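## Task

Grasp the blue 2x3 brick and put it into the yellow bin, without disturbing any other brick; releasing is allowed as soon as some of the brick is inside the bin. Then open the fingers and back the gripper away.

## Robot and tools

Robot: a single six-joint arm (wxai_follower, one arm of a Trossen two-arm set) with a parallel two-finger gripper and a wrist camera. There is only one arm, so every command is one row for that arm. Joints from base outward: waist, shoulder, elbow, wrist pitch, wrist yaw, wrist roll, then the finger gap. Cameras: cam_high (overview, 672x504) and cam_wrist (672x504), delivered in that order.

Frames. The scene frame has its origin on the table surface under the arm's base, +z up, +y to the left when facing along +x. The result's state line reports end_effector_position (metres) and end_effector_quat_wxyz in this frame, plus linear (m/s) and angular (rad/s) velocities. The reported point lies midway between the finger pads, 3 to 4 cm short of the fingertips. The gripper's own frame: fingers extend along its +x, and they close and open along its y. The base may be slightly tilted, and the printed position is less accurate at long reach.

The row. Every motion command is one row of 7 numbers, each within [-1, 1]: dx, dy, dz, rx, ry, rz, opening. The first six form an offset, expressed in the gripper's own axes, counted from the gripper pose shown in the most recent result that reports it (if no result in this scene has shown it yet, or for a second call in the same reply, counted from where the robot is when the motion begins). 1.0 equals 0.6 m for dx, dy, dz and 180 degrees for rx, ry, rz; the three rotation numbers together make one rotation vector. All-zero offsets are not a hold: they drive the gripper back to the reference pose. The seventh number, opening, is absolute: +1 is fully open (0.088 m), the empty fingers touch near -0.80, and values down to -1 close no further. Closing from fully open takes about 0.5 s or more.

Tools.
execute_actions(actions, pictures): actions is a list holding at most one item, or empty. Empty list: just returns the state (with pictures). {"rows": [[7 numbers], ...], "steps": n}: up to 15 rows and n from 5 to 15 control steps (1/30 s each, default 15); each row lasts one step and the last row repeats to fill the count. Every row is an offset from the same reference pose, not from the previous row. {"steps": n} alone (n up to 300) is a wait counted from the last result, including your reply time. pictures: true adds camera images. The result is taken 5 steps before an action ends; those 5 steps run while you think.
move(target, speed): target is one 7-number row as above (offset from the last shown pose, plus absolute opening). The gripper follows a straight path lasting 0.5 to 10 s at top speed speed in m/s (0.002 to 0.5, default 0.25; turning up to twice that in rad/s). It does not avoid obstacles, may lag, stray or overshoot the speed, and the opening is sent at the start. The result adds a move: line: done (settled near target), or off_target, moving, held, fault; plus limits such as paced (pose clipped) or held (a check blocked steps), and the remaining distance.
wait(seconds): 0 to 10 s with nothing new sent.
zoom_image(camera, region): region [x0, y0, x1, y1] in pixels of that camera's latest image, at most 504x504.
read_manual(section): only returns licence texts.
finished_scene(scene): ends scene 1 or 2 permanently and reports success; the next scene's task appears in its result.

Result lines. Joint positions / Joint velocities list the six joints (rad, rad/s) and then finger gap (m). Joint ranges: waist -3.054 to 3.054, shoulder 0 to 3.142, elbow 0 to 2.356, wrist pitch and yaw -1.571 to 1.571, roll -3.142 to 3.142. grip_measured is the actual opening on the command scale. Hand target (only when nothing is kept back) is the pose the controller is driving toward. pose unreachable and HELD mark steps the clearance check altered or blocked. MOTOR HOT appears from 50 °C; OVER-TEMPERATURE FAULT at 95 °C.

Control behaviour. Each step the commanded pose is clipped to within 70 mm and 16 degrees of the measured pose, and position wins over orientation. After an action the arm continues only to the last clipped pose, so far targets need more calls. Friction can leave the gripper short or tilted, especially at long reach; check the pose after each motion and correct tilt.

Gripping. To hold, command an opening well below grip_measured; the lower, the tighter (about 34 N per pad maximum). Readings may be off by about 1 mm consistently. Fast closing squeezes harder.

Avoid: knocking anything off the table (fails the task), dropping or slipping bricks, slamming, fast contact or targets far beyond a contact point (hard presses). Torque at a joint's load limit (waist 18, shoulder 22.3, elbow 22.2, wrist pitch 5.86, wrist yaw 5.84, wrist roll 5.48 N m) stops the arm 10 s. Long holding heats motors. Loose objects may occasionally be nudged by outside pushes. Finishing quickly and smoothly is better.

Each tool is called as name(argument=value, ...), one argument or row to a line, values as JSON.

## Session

execute_actions(
  actions=[],
)

Scene clock: 0.00 s of 4185.00 s.
end_effector_position=(+0.1446, +0.4916, +0.3464) grip_measured=+0.851 end_effector_quat_wxyz=(+0.720, -0.250, -0.014, +0.647) end_effector_velocity=(-0.003, +0.000, +0.003) end_effector_angular_velocity=(+0.019, +0.006, +0.016)
Joint positions: [ 2.038  1.182  0.796  0.868  0.624 -1.433  0.081]
Joint velocities: [ 0.002 -0.002 -0.002 -0.007 -0.022  0.007 -0.   ]
Heat: hottest shoulder 27 °C (+0.0 °C/min).
Hand target: +0.145, +0.492, +0.346; +0.720, -0.250, -0.014, +0.647

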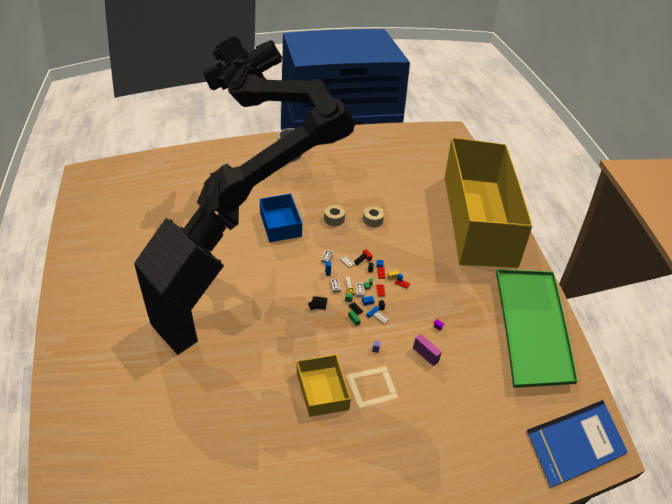

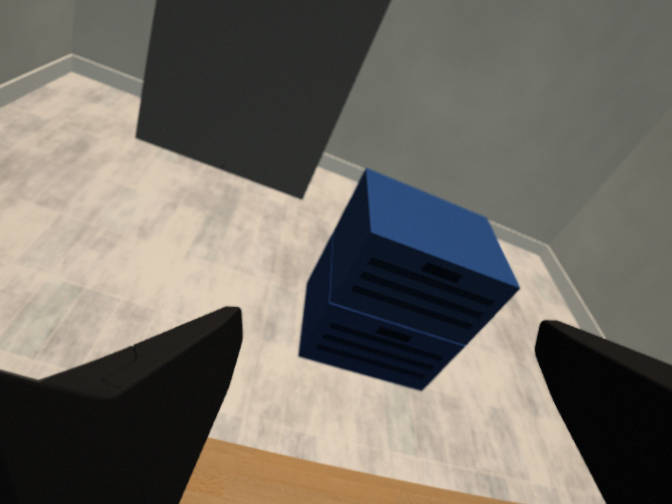

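move(
  target=[-0.655,-0.178,-0.582,0.488,0.4,-0.216,0],
)

Scene clock: 4.83 s of 4185.00 s.
end_effector_position=(+0.2713, +0.0436, +0.2524) grip_measured=+0.000 end_effector_quat_wxyz=(+0.908, -0.168, +0.345, -0.166) end_effector_velocity=(+0.002, -0.001, +0.003) end_effector_angular_velocity=(+0.013, -0.035, -0.010)
Joint positions: [ 1.244  0.008  0.011  1.575  1.574 -1.268  0.039]
Joint velocities: [-0.012 -0.002 -0.002  0.007 -0.022  0.022  0.   ]
Heat: hottest shoulder 27 °C (+0.0 °C/min).
Hand target: +0.270, +0.043, +0.251; +0.908, -0.169, +0.345, -0.168
Off the commanded pose: 0.074 m, 55 deg; position and orientation clipped at the last step of the last action.
joint sent to its limit — the command would take joint 2 (shoulder) past its lower limit, joint 4 (wrist pitch) past its upper limit and joint 5 (wrist yaw) past its upper limit, so those joints were sent only as far as their limits.
Kept back: nothing.
move: off_target; limits=paced

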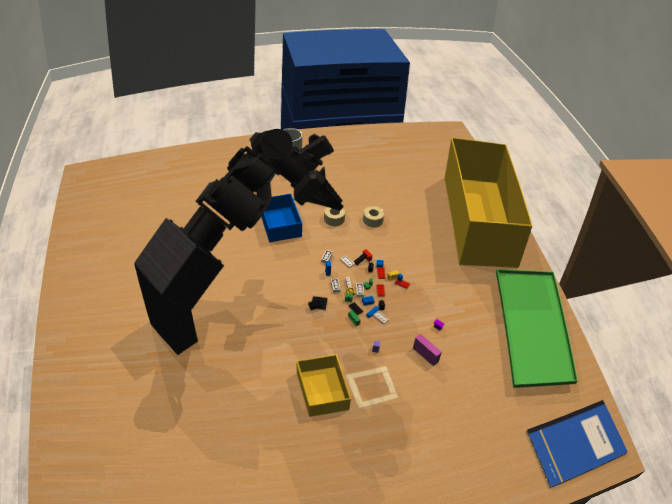

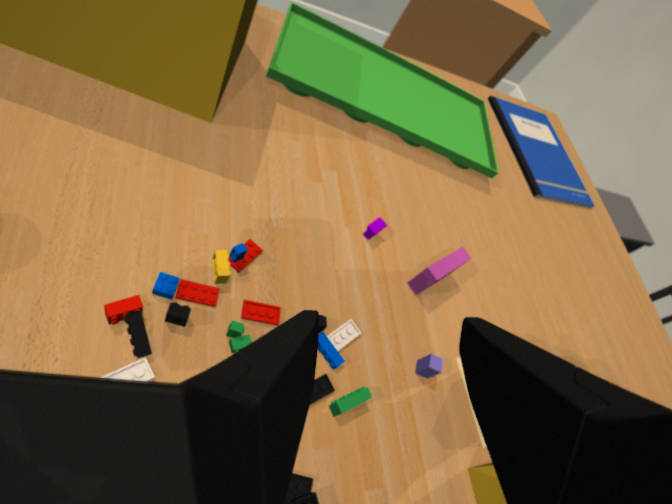

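move(
  target=[0.197,0.1,0.455,0.11,-0.226,0.109,0],
)

Scene clock: 7.33 s of 4185.00 s.
end_effector_position=(+0.5514, +0.0990, +0.3504) grip_measured=+0.000 end_effector_quat_wxyz=(+1.000, +0.000, +0.005, +0.001) end_effector_velocity=(-0.001, +0.002, +0.006) end_effector_angular_velocity=(-0.007, -0.026, -0.003)
Joint positions: [ 2.682  0.132  0.94   1.556  0.071 -2.385  0.039]
Joint velocities: [ 0.002  0.007 -0.002 -0.007 -0.022 -0.007  0.   ]
Heat: hottest shoulder 27 °C (+0.0 °C/min).
Hand target: +0.552, +0.102, +0.353; +1.000, -0.001, +0.002, +0.003
Off the commanded pose: 0.002 m, 0 deg.
Kept back: nothing.
move: done; limits=paced

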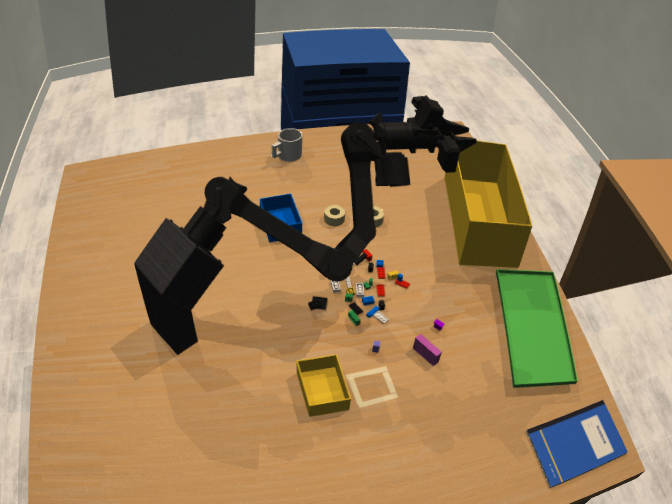

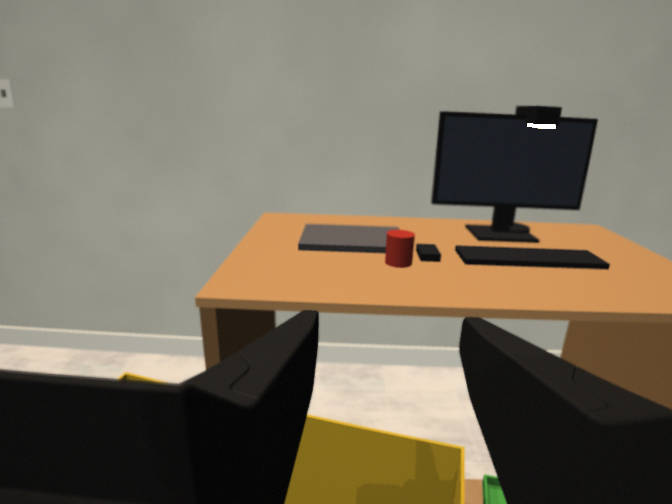

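move(
  target=[-0.6,0.66,0,-0.176,-0.01,0.455,0],
)

Scene clock: 14.73 s of 4185.00 s.
end_effector_position=(+0.1876, +0.4938, +0.3494) grip_measured=+0.000 end_effector_quat_wxyz=(+0.718, -0.253, -0.010, +0.648) end_effector_velocity=(-0.001, +0.000, -0.000) end_effector_angular_velocity=(+0.006, -0.025, +0.021)
Joint positions: [ 1.955  1.083  0.886  0.644  0.557 -1.382  0.039]
Joint velocities: [-0.007 -0.002 -0.002 -0.007 -0.022 -0.022 -0.   ]
Heat: hottest shoulder 28 °C (+4.1 °C/min).
Hand target: +0.191, +0.495, +0.351; +0.721, -0.249, -0.010, +0.646
Off the commanded pose: 0.006 m, 1 deg.
Kept back: nothing.
move: done; limits=paced

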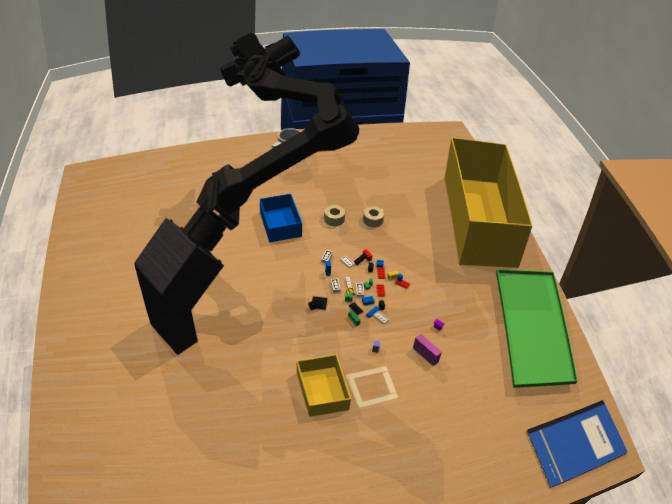

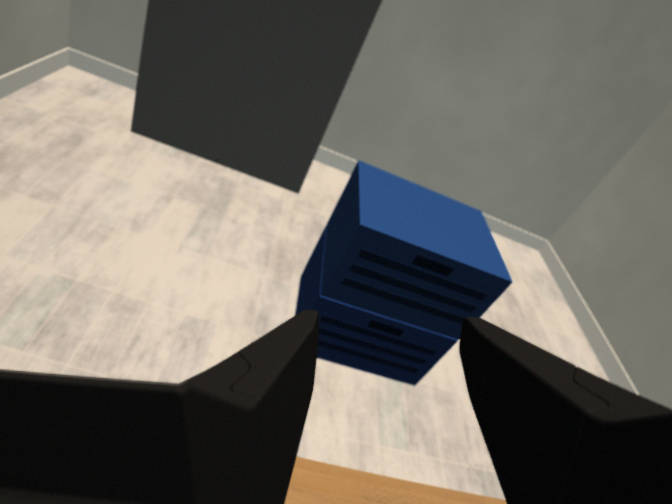

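move(
  target=[0,-0.315,-0.363,-0.024,0.246,-0.124,0],
  speed=0.2,
)

Scene clock: 17.60 s of 4185.00 s.
end_effector_position=(+0.4358, +0.4112, +0.2301) grip_measured=+0.000 end_effector_quat_wxyz=(+0.768, -0.497, +0.187, +0.359) end_effector_velocity=(+0.006, -0.003, +0.006) end_effector_angular_velocity=(+0.001, -0.018, -0.016)
Joint positions: [ 1.13   1.114  1.263  0.225  0.658 -1.134  0.039]
Joint velocities: [-0.007 -0.007  0.007  0.007  0.007 -0.007 -0.   ]
Heat: hottest shoulder 28 °C (+3.4 °C/min).
Hand target: +0.438, +0.413, +0.230; +0.769, -0.496, +0.187, +0.357
Off the commanded pose: 0.001 m, 0 deg.
Kept back: nothing.
move: done

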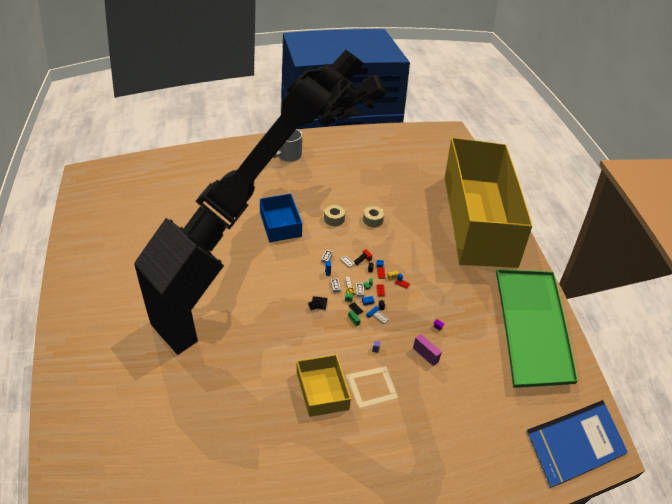

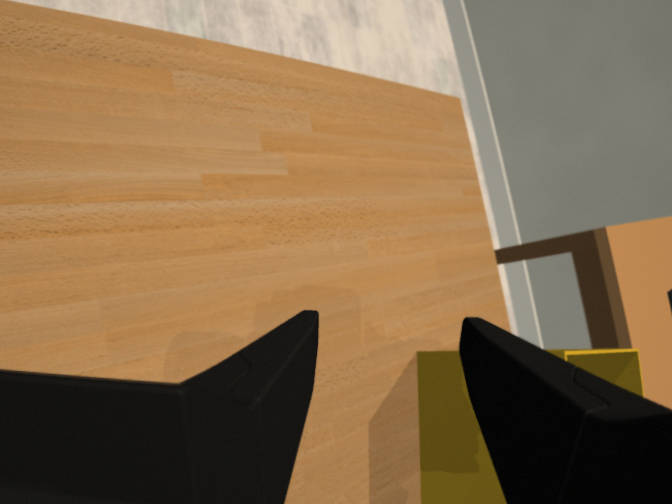

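move(
  target=[-0.252,0.063,-0.587,0.433,0.294,0.07,0],
  speed=0.2,
)

Scene clock: 22.37 s of 4185.00 s.
end_effector_position=(+0.3307, +0.0477, +0.1492) grip_measured=+0.000 end_effector_quat_wxyz=(+0.706, -0.003, +0.708, +0.000) end_effector_velocity=(-0.002, +0.001, +0.000) end_effector_angular_velocity=(+0.006, +0.003, +0.001)
Joint positions: [-0.491  0.979  0.87  -0.763 -0.771 -0.125  0.039]
Joint velocities: [-0.002 -0.002 -0.002 -0.007 -0.007 -0.007 -0.   ]
Heat: hottest shoulder 29 °C (+5.4 °C/min).
Hand target: +0.333, +0.047, +0.150; +0.707, -0.003, +0.707, +0.001
Off the commanded pose: 0.002 m, 0 deg.
Kept back: nothing.
move: done

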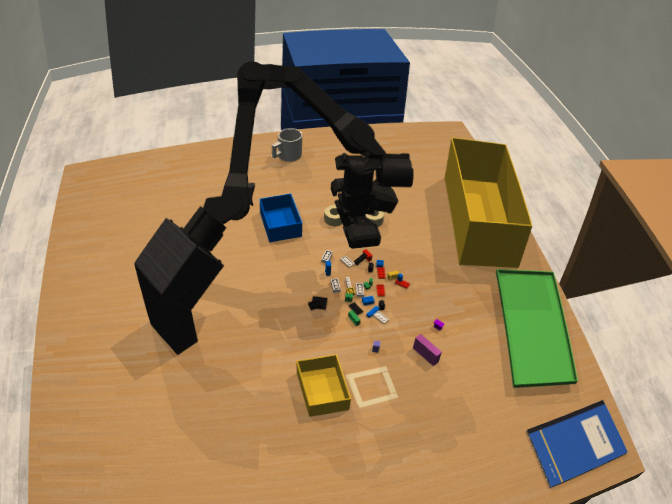

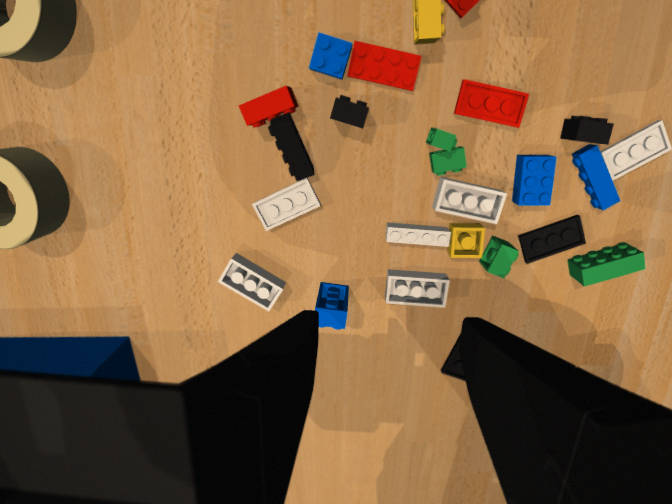

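move(
  target=[0.14,-0.13,0.045,0.02,0,0,-0.33],
  speed=0.15,
)

Scene clock: 23.90 s of 4185.00 s.
end_effector_position=(+0.3555, -0.0296, +0.0657) grip_measured=-0.330 end_effector_quat_wxyz=(+0.705, +0.020, +0.708, -0.022) end_effector_velocity=(-0.004, -0.000, -0.001) end_effector_angular_velocity=(+0.007, +0.011, -0.006)
Joint positions: [-0.47   1.412  0.881 -0.326 -0.758 -0.041  0.023]
Joint velocities: [-0.002  0.002 -0.007 -0.007 -0.007 -0.007 -0.   ]
Heat: hottest shoulder 29 °C (+5.0 °C/min).
Hand target: +0.357, -0.030, +0.065; +0.706, +0.020, +0.708, -0.022
Off the commanded pose: 0.002 m, 0 deg.
Kept back: nothing.
move: done

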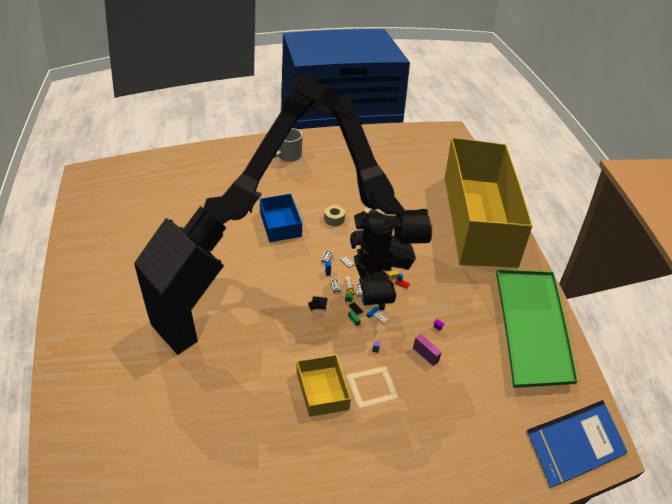

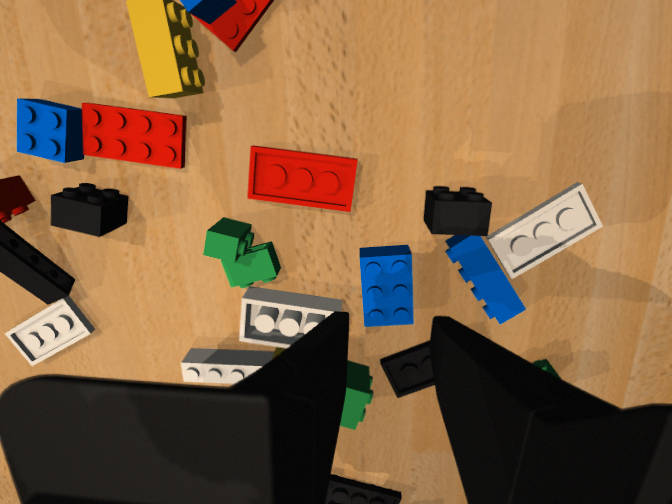

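move(
  target=[0.022,0,0.022,-0.025,0,0,-0.36],
  speed=0.05,
)

Scene clock: 25.20 s of 4185.00 s.
end_effector_position=(+0.3668, -0.0298, +0.0535) grip_measured=-0.360 end_effector_quat_wxyz=(+0.706, -0.005, +0.709, +0.005) end_effector_velocity=(+0.005, -0.000, +0.000) end_effector_angular_velocity=(+0.005, -0.018, +0.021)
Joint positions: [-0.438  1.464  0.926 -0.298 -0.739 -0.081  0.021]
Joint velocities: [-0.002  0.002  0.002  0.022 -0.007 -0.007 -0.   ]
Heat: hottest shoulder 29 °C (+4.8 °C/min).
Hand target: +0.369, -0.030, +0.052; +0.706, -0.008, +0.708, +0.006
Off the commanded pose: 0.002 m, 0 deg.
Kept back: nothing.
move: done

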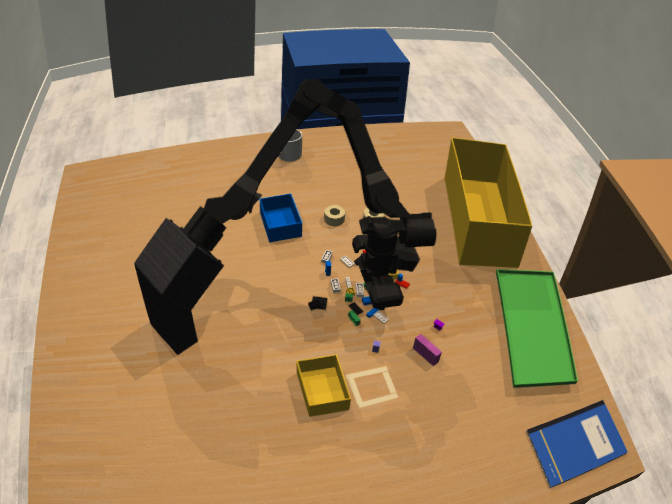

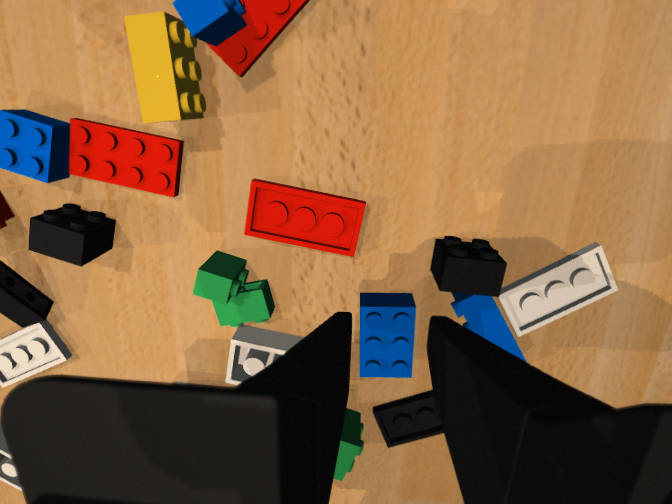

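move(
  target=[0.021,0,0.003,0,0,0,-0.36],
  speed=0.03,
)

move(
  target=[0,0,0,0,0,0,-0.65],
)

move(
  target=[-0.15,0,0,0,0,0,-0.65],
  speed=0.12,
)

move(
  target=[0,-0.31,-0.2,0,0,0,-0.65],
  speed=0.15,
)

Scene clock: 27.07 s of 4185.00 s.
end_effector_position=(+0.3683, -0.0289, +0.0424) grip_measured=-0.360 end_effector_quat_wxyz=(+0.706, -0.006, +0.708, +0.006) end_effector_velocity=(-0.002, +0.002, -0.000) end_effector_angular_velocity=(+0.009, +0.006, +0.004)
Joint positions: [-0.409  1.491  0.926 -0.25  -0.721 -0.054  0.021]
Joint velocities: [ 0.002 -0.002 -0.002 -0.007 -0.007 -0.007 -0.   ]
Heat: hottest shoulder 29 °C (+4.4 °C/min).
Hand target: +0.369, -0.030, +0.041; +0.706, -0.005, +0.709, +0.005
Off the commanded pose: 0.002 m, 0 deg.
Kept back: nothing.
move: done

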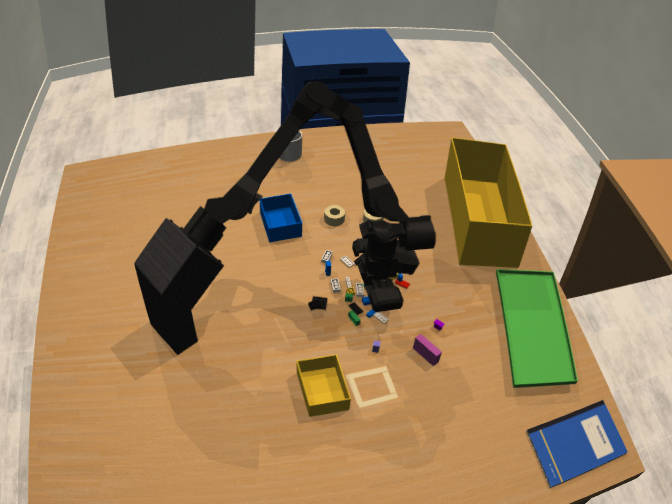

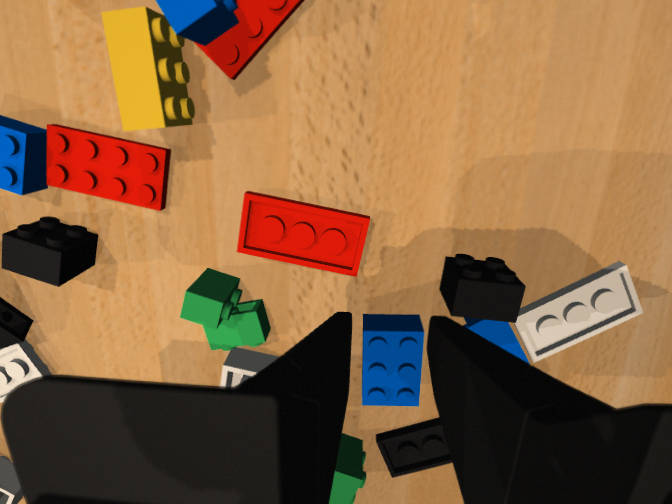

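Scene clock: 27.57 s of 4185.00 s.
end_effector_position=(+0.3683, -0.0289, +0.0424) grip_measured=-0.483 end_effector_quat_wxyz=(+0.706, -0.006, +0.708, +0.006) end_effector_velocity=(-0.003, -0.002, -0.000) end_effector_angular_velocity=(-0.009, +0.008, +0.013)
Joint positions: [-0.409  1.491  0.926 -0.25  -0.721 -0.054  0.015]
Joint velocities: [-0.002  0.002 -0.002 -0.007  0.007 -0.022 -0.   ]
Heat: hottest shoulder 29 °C (+4.4 °C/min).
Hand target: +0.368, -0.029, +0.042; +0.706, -0.006, +0.708, +0.006
Off the commanded pose: 0.000 m, 0 deg.
Kept back: nothing.
move: done

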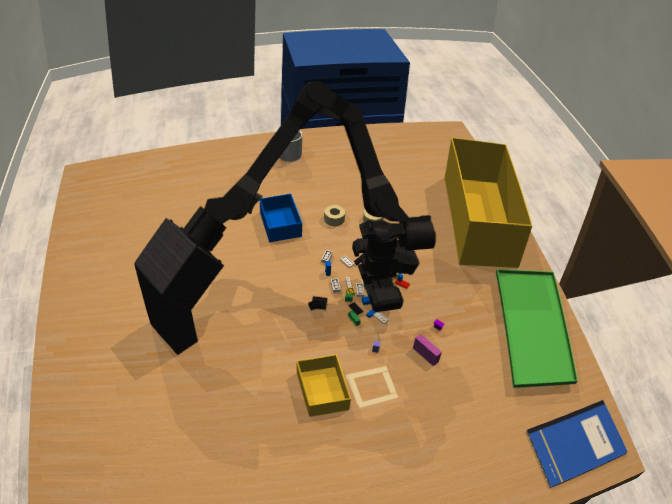

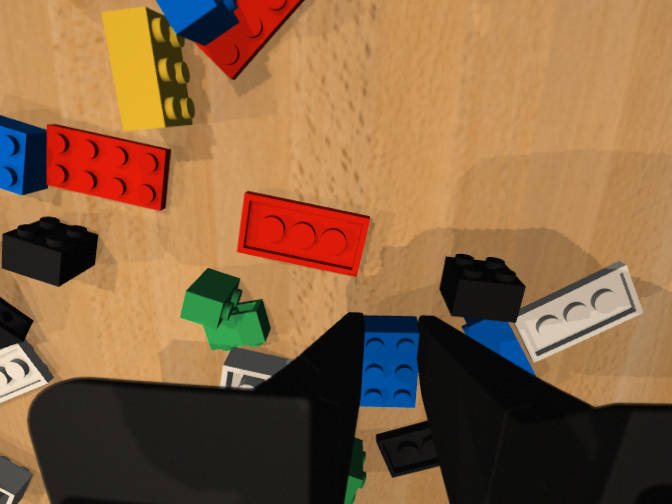

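Scene clock: 28.73 s of 4185.00 s.
end_effector_position=(+0.3652, -0.0304, +0.1297) grip_measured=-0.484 end_effector_quat_wxyz=(+0.702, -0.002, +0.712, +0.004) end_effector_velocity=(+0.004, +0.001, +0.002) end_effector_angular_velocity=(+0.014, -0.018, +0.027)
Joint positions: [-0.651  1.341  1.022 -0.71  -0.869 -0.332  0.015]
Joint velocities: [-0.007 -0.002  0.002  0.007 -0.022 -0.022 -0.   ]
Heat: hottest shoulder 29 °C (+4.2 °C/min).
Hand target: +0.369, -0.030, +0.133; +0.706, -0.006, +0.708, +0.006
Off the commanded pose: 0.004 m, 1 deg.
Kept back: nothing.
move: done

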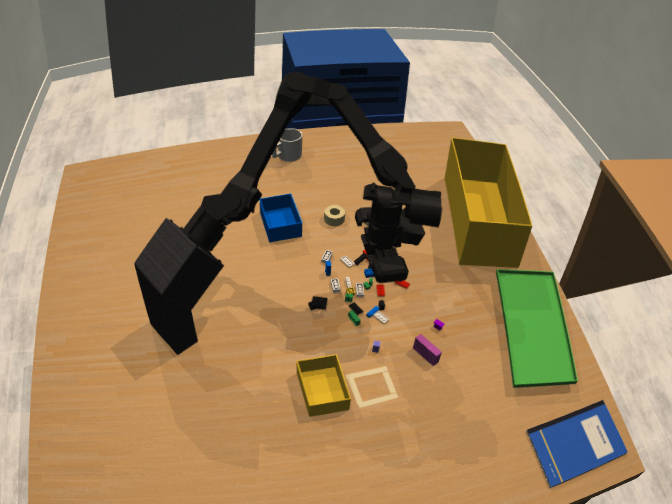

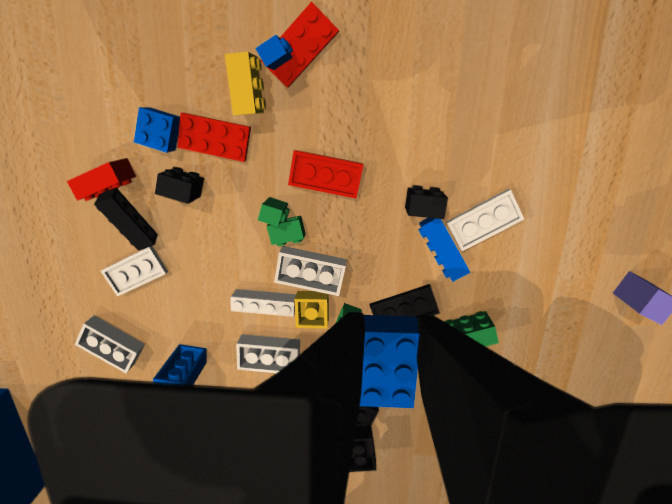

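Scene clock: 30.70 s of 4185.00 s.
end_effector_position=(+0.2447, -0.2149, +0.1289) grip_measured=-0.485 end_effector_quat_wxyz=(+0.700, -0.000, +0.714, +0.005) end_effector_velocity=(+0.002, +0.001, +0.001) end_effector_angular_velocity=(+0.003, -0.007, +0.018)
Joint positions: [-1.098  1.991  1.047 -0.692 -0.98  -1.074  0.015]
Joint velocities: [-0.002 -0.002  0.002 -0.007 -0.007 -0.022 -0.   ]
Heat: hottest shoulder 29 °C (+3.9 °C/min).
Hand target: +0.245, -0.217, +0.130; +0.701, -0.001, +0.713, +0.004
Off the commanded pose: 0.004 m, 0 deg.
Kept back: nothing.
move: done

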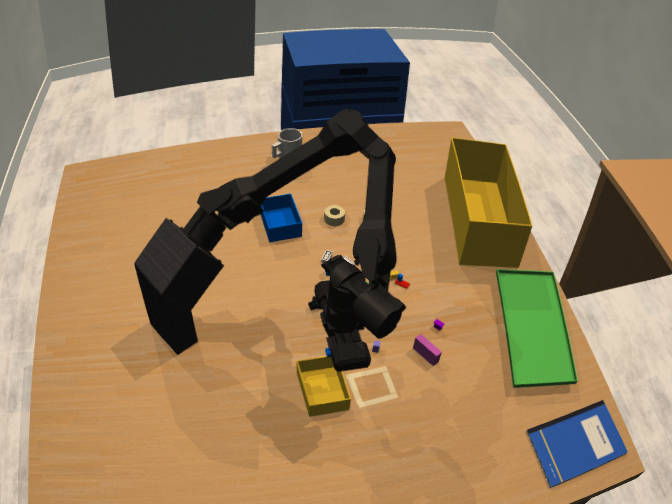

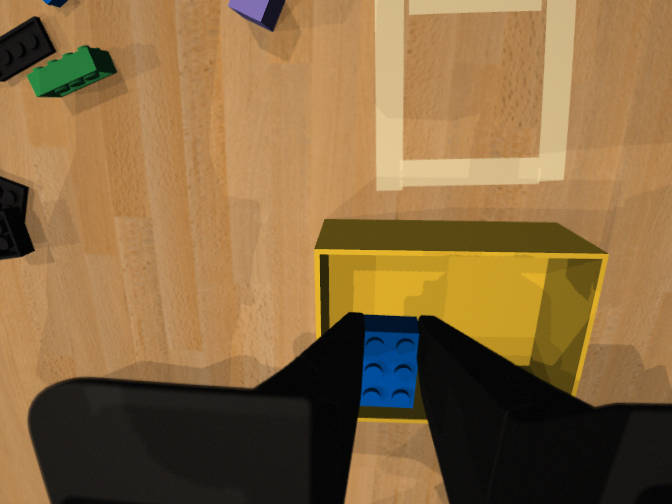

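Shift −y 3 cm, −x 2 cm, then descend.

move(
  target=[0.03,-0.05,-0.033,0,0,0,-0.65],
  speed=0.1,
)

move(
  target=[0.09,0,0,0,0,0,-0.65],
  speed=0.06,
)

Scene clock: 31.73 s of 4185.00 s.
end_effector_position=(+0.2244, -0.2418, +0.1099) grip_measured=-0.485 end_effector_quat_wxyz=(+0.699, +0.003, +0.715, +0.006) end_effector_velocity=(+0.004, -0.002, +0.002) end_effector_angular_velocity=(-0.006, -0.012, +0.020)
Joint positions: [-1.101  2.13   1.078 -0.599 -0.98  -1.085  0.015]
Joint velocities: [-0.002 -0.002  0.007  0.007 -0.007 -0.007 -0.   ]
Heat: hottest shoulder 29 °C (+3.8 °C/min).
Hand target: +0.225, -0.245, +0.111; +0.700, -0.000, +0.714, +0.005
Off the commanded pose: 0.003 m, 0 deg.
Kept back: nothing.
move: done

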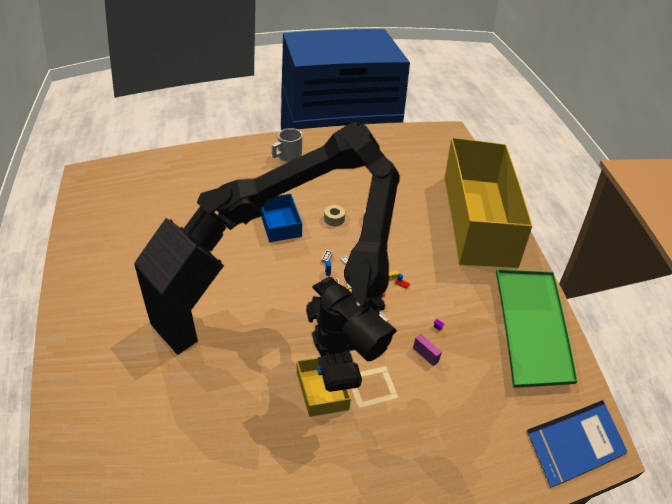

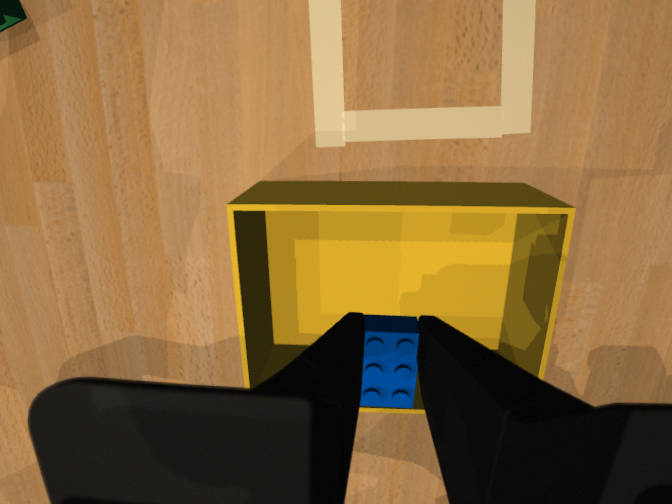

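Scene clock: 32.97 s of 4185.00 s.
end_effector_position=(+0.2267, -0.2414, +0.0572) grip_measured=-0.485 end_effector_quat_wxyz=(+0.701, -0.001, +0.713, +0.008) end_effector_velocity=(+0.003, -0.003, +0.002) end_effector_angular_velocity=(-0.009, -0.017, +0.007)
Joint positions: [-0.964  2.182  1.006 -0.261 -0.979 -0.84   0.015]
Joint velocities: [-0.007 -0.002 -0.002  0.022 -0.007  0.007 -0.   ]
Heat: hottest shoulder 29 °C (+3.6 °C/min).
Hand target: +0.224, -0.241, +0.056; +0.700, +0.002, +0.715, +0.005
Off the commanded pose: 0.004 m, 1 deg.
Kept back: nothing.
move: done

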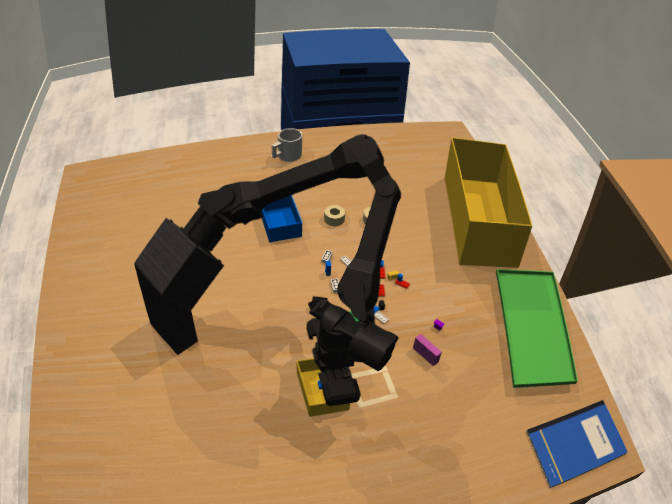

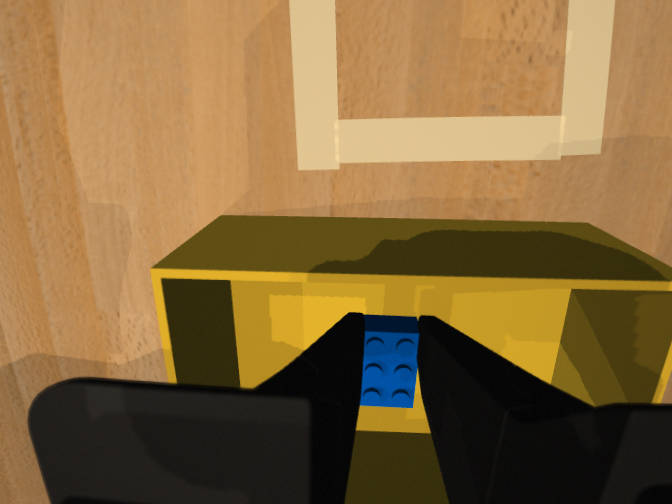

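move(
  target=[0.012,0,0,0,0,0,-0.65],
  speed=0.02,
)

move(
  target=[0,0,0,0,0,0,-0.3],
)

move(
  target=[-0.17,0,0,0,0,0,-0.3],
  speed=0.15,
)

finished_scene(
  scene=2,
)

Scene clock: 33.90 s of 4185.00 s.
end_effector_position=(+0.2299, -0.2416, +0.0514) grip_measured=-0.485 end_effector_quat_wxyz=(+0.703, -0.005, +0.711, +0.011) end_effector_velocity=(-0.002, +0.003, +0.001) end_effector_angular_velocity=(+0.008, -0.001, -0.004)
Joint positions: [-0.947  2.187  1.004 -0.22  -0.979 -0.811  0.015]
Joint velocities: [-0.002 -0.002 -0.007 -0.007 -0.007 -0.007 -0.   ]
Heat: hottest shoulder 29 °C (+3.5 °C/min).
Hand target: +0.227, -0.241, +0.050; +0.701, -0.001, +0.713, +0.008
Off the commanded pose: 0.004 m, 1 deg.
Kept back: nothing.
move: done

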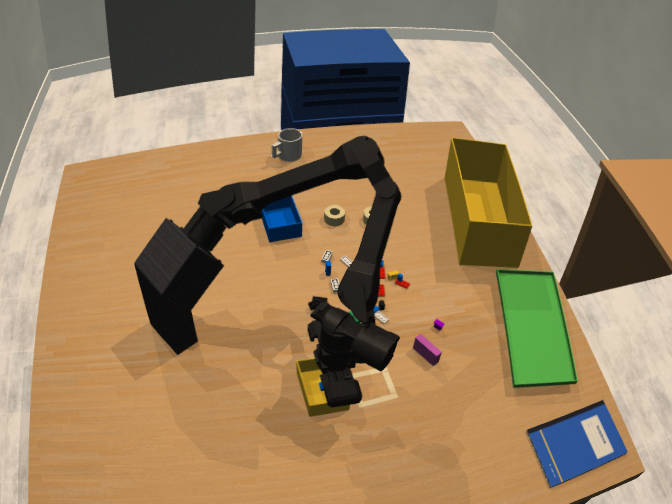

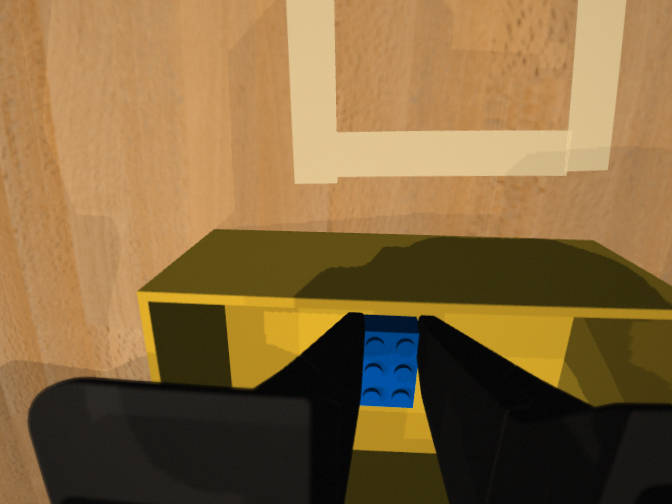

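Scene clock: 34.40 s of 4185.00 s.
end_effector_position=(+0.2299, -0.2417, +0.0514) grip_measured=-0.301 end_effector_quat_wxyz=(+0.703, -0.005, +0.711, +0.011) end_effector_velocity=(-0.000, +0.002, +0.001) end_effector_angular_velocity=(+0.006, -0.003, -0.000)
Joint positions: [-0.947  2.187  1.004 -0.22  -0.979 -0.811  0.024]
Joint velocities: [-0.002 -0.002 -0.002 -0.007 -0.007 -0.007  0.   ]
Heat: hottest shoulder 29 °C (+3.5 °C/min).
Hand target: +0.230, -0.242, +0.051; +0.703, -0.005, +0.711, +0.011
Off the commanded pose: 0.000 m, 0 deg.
Kept back: nothing.
move: done

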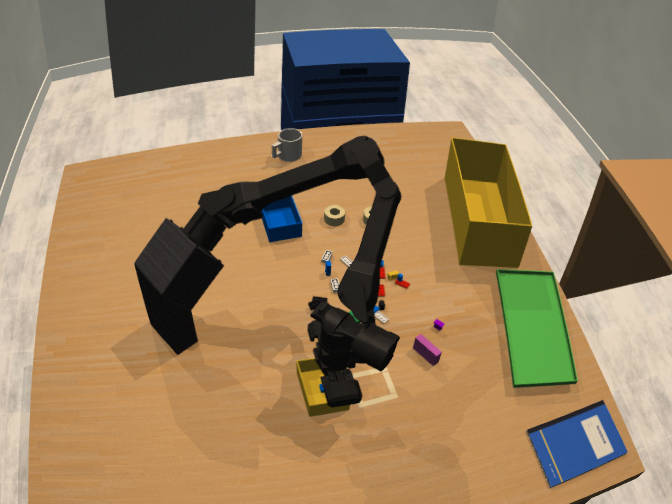

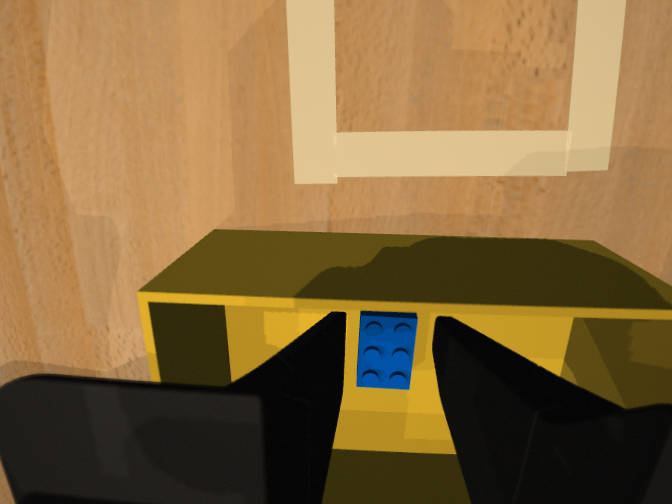

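Scene clock: 35.53 s of 4185.00 s.
end_effector_position=(+0.2291, -0.2410, +0.1515) grip_measured=-0.300 end_effector_quat_wxyz=(+0.703, -0.000, +0.712, +0.011) end_effector_velocity=(+0.000, +0.002, -0.001) end_effector_angular_velocity=(+0.016, -0.002, +0.005)
Joint positions: [-1.202  2.105  1.165 -0.856 -0.974 -1.272  0.024]
Joint velocities: [ 0.002  0.007  0.007 -0.022 -0.007 -0.022  0.   ]
Heat: hottest shoulder 29 °C (+3.4 °C/min).
Hand target: +0.231, -0.243, +0.154; +0.703, -0.005, +0.712, +0.011
Off the commanded pose: 0.003 m, 1 deg.
Kept back: nothing.
move: done

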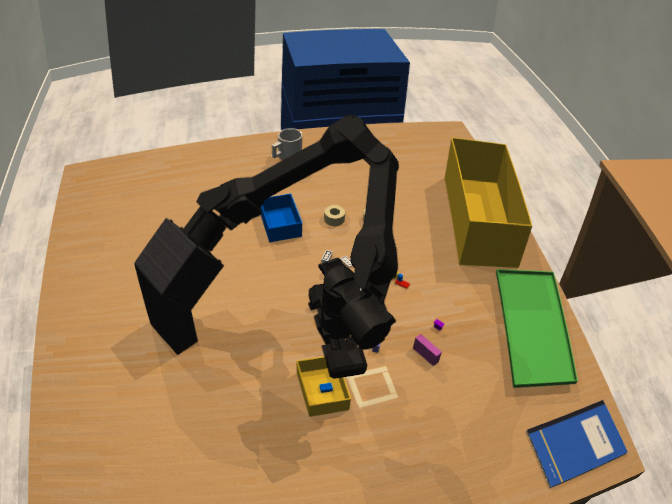

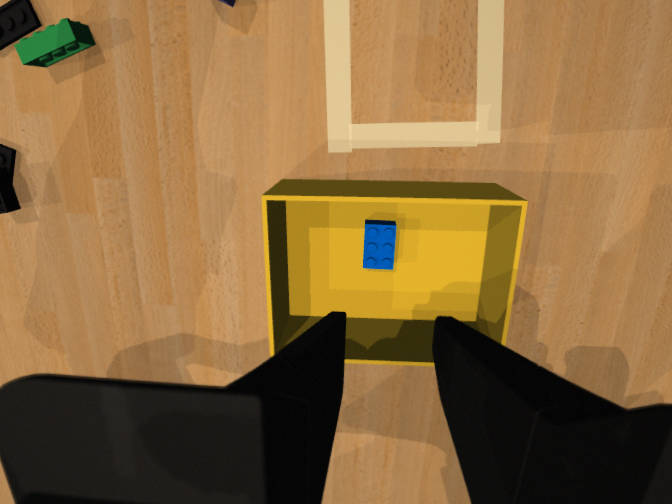

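The scene is finished: the task was done.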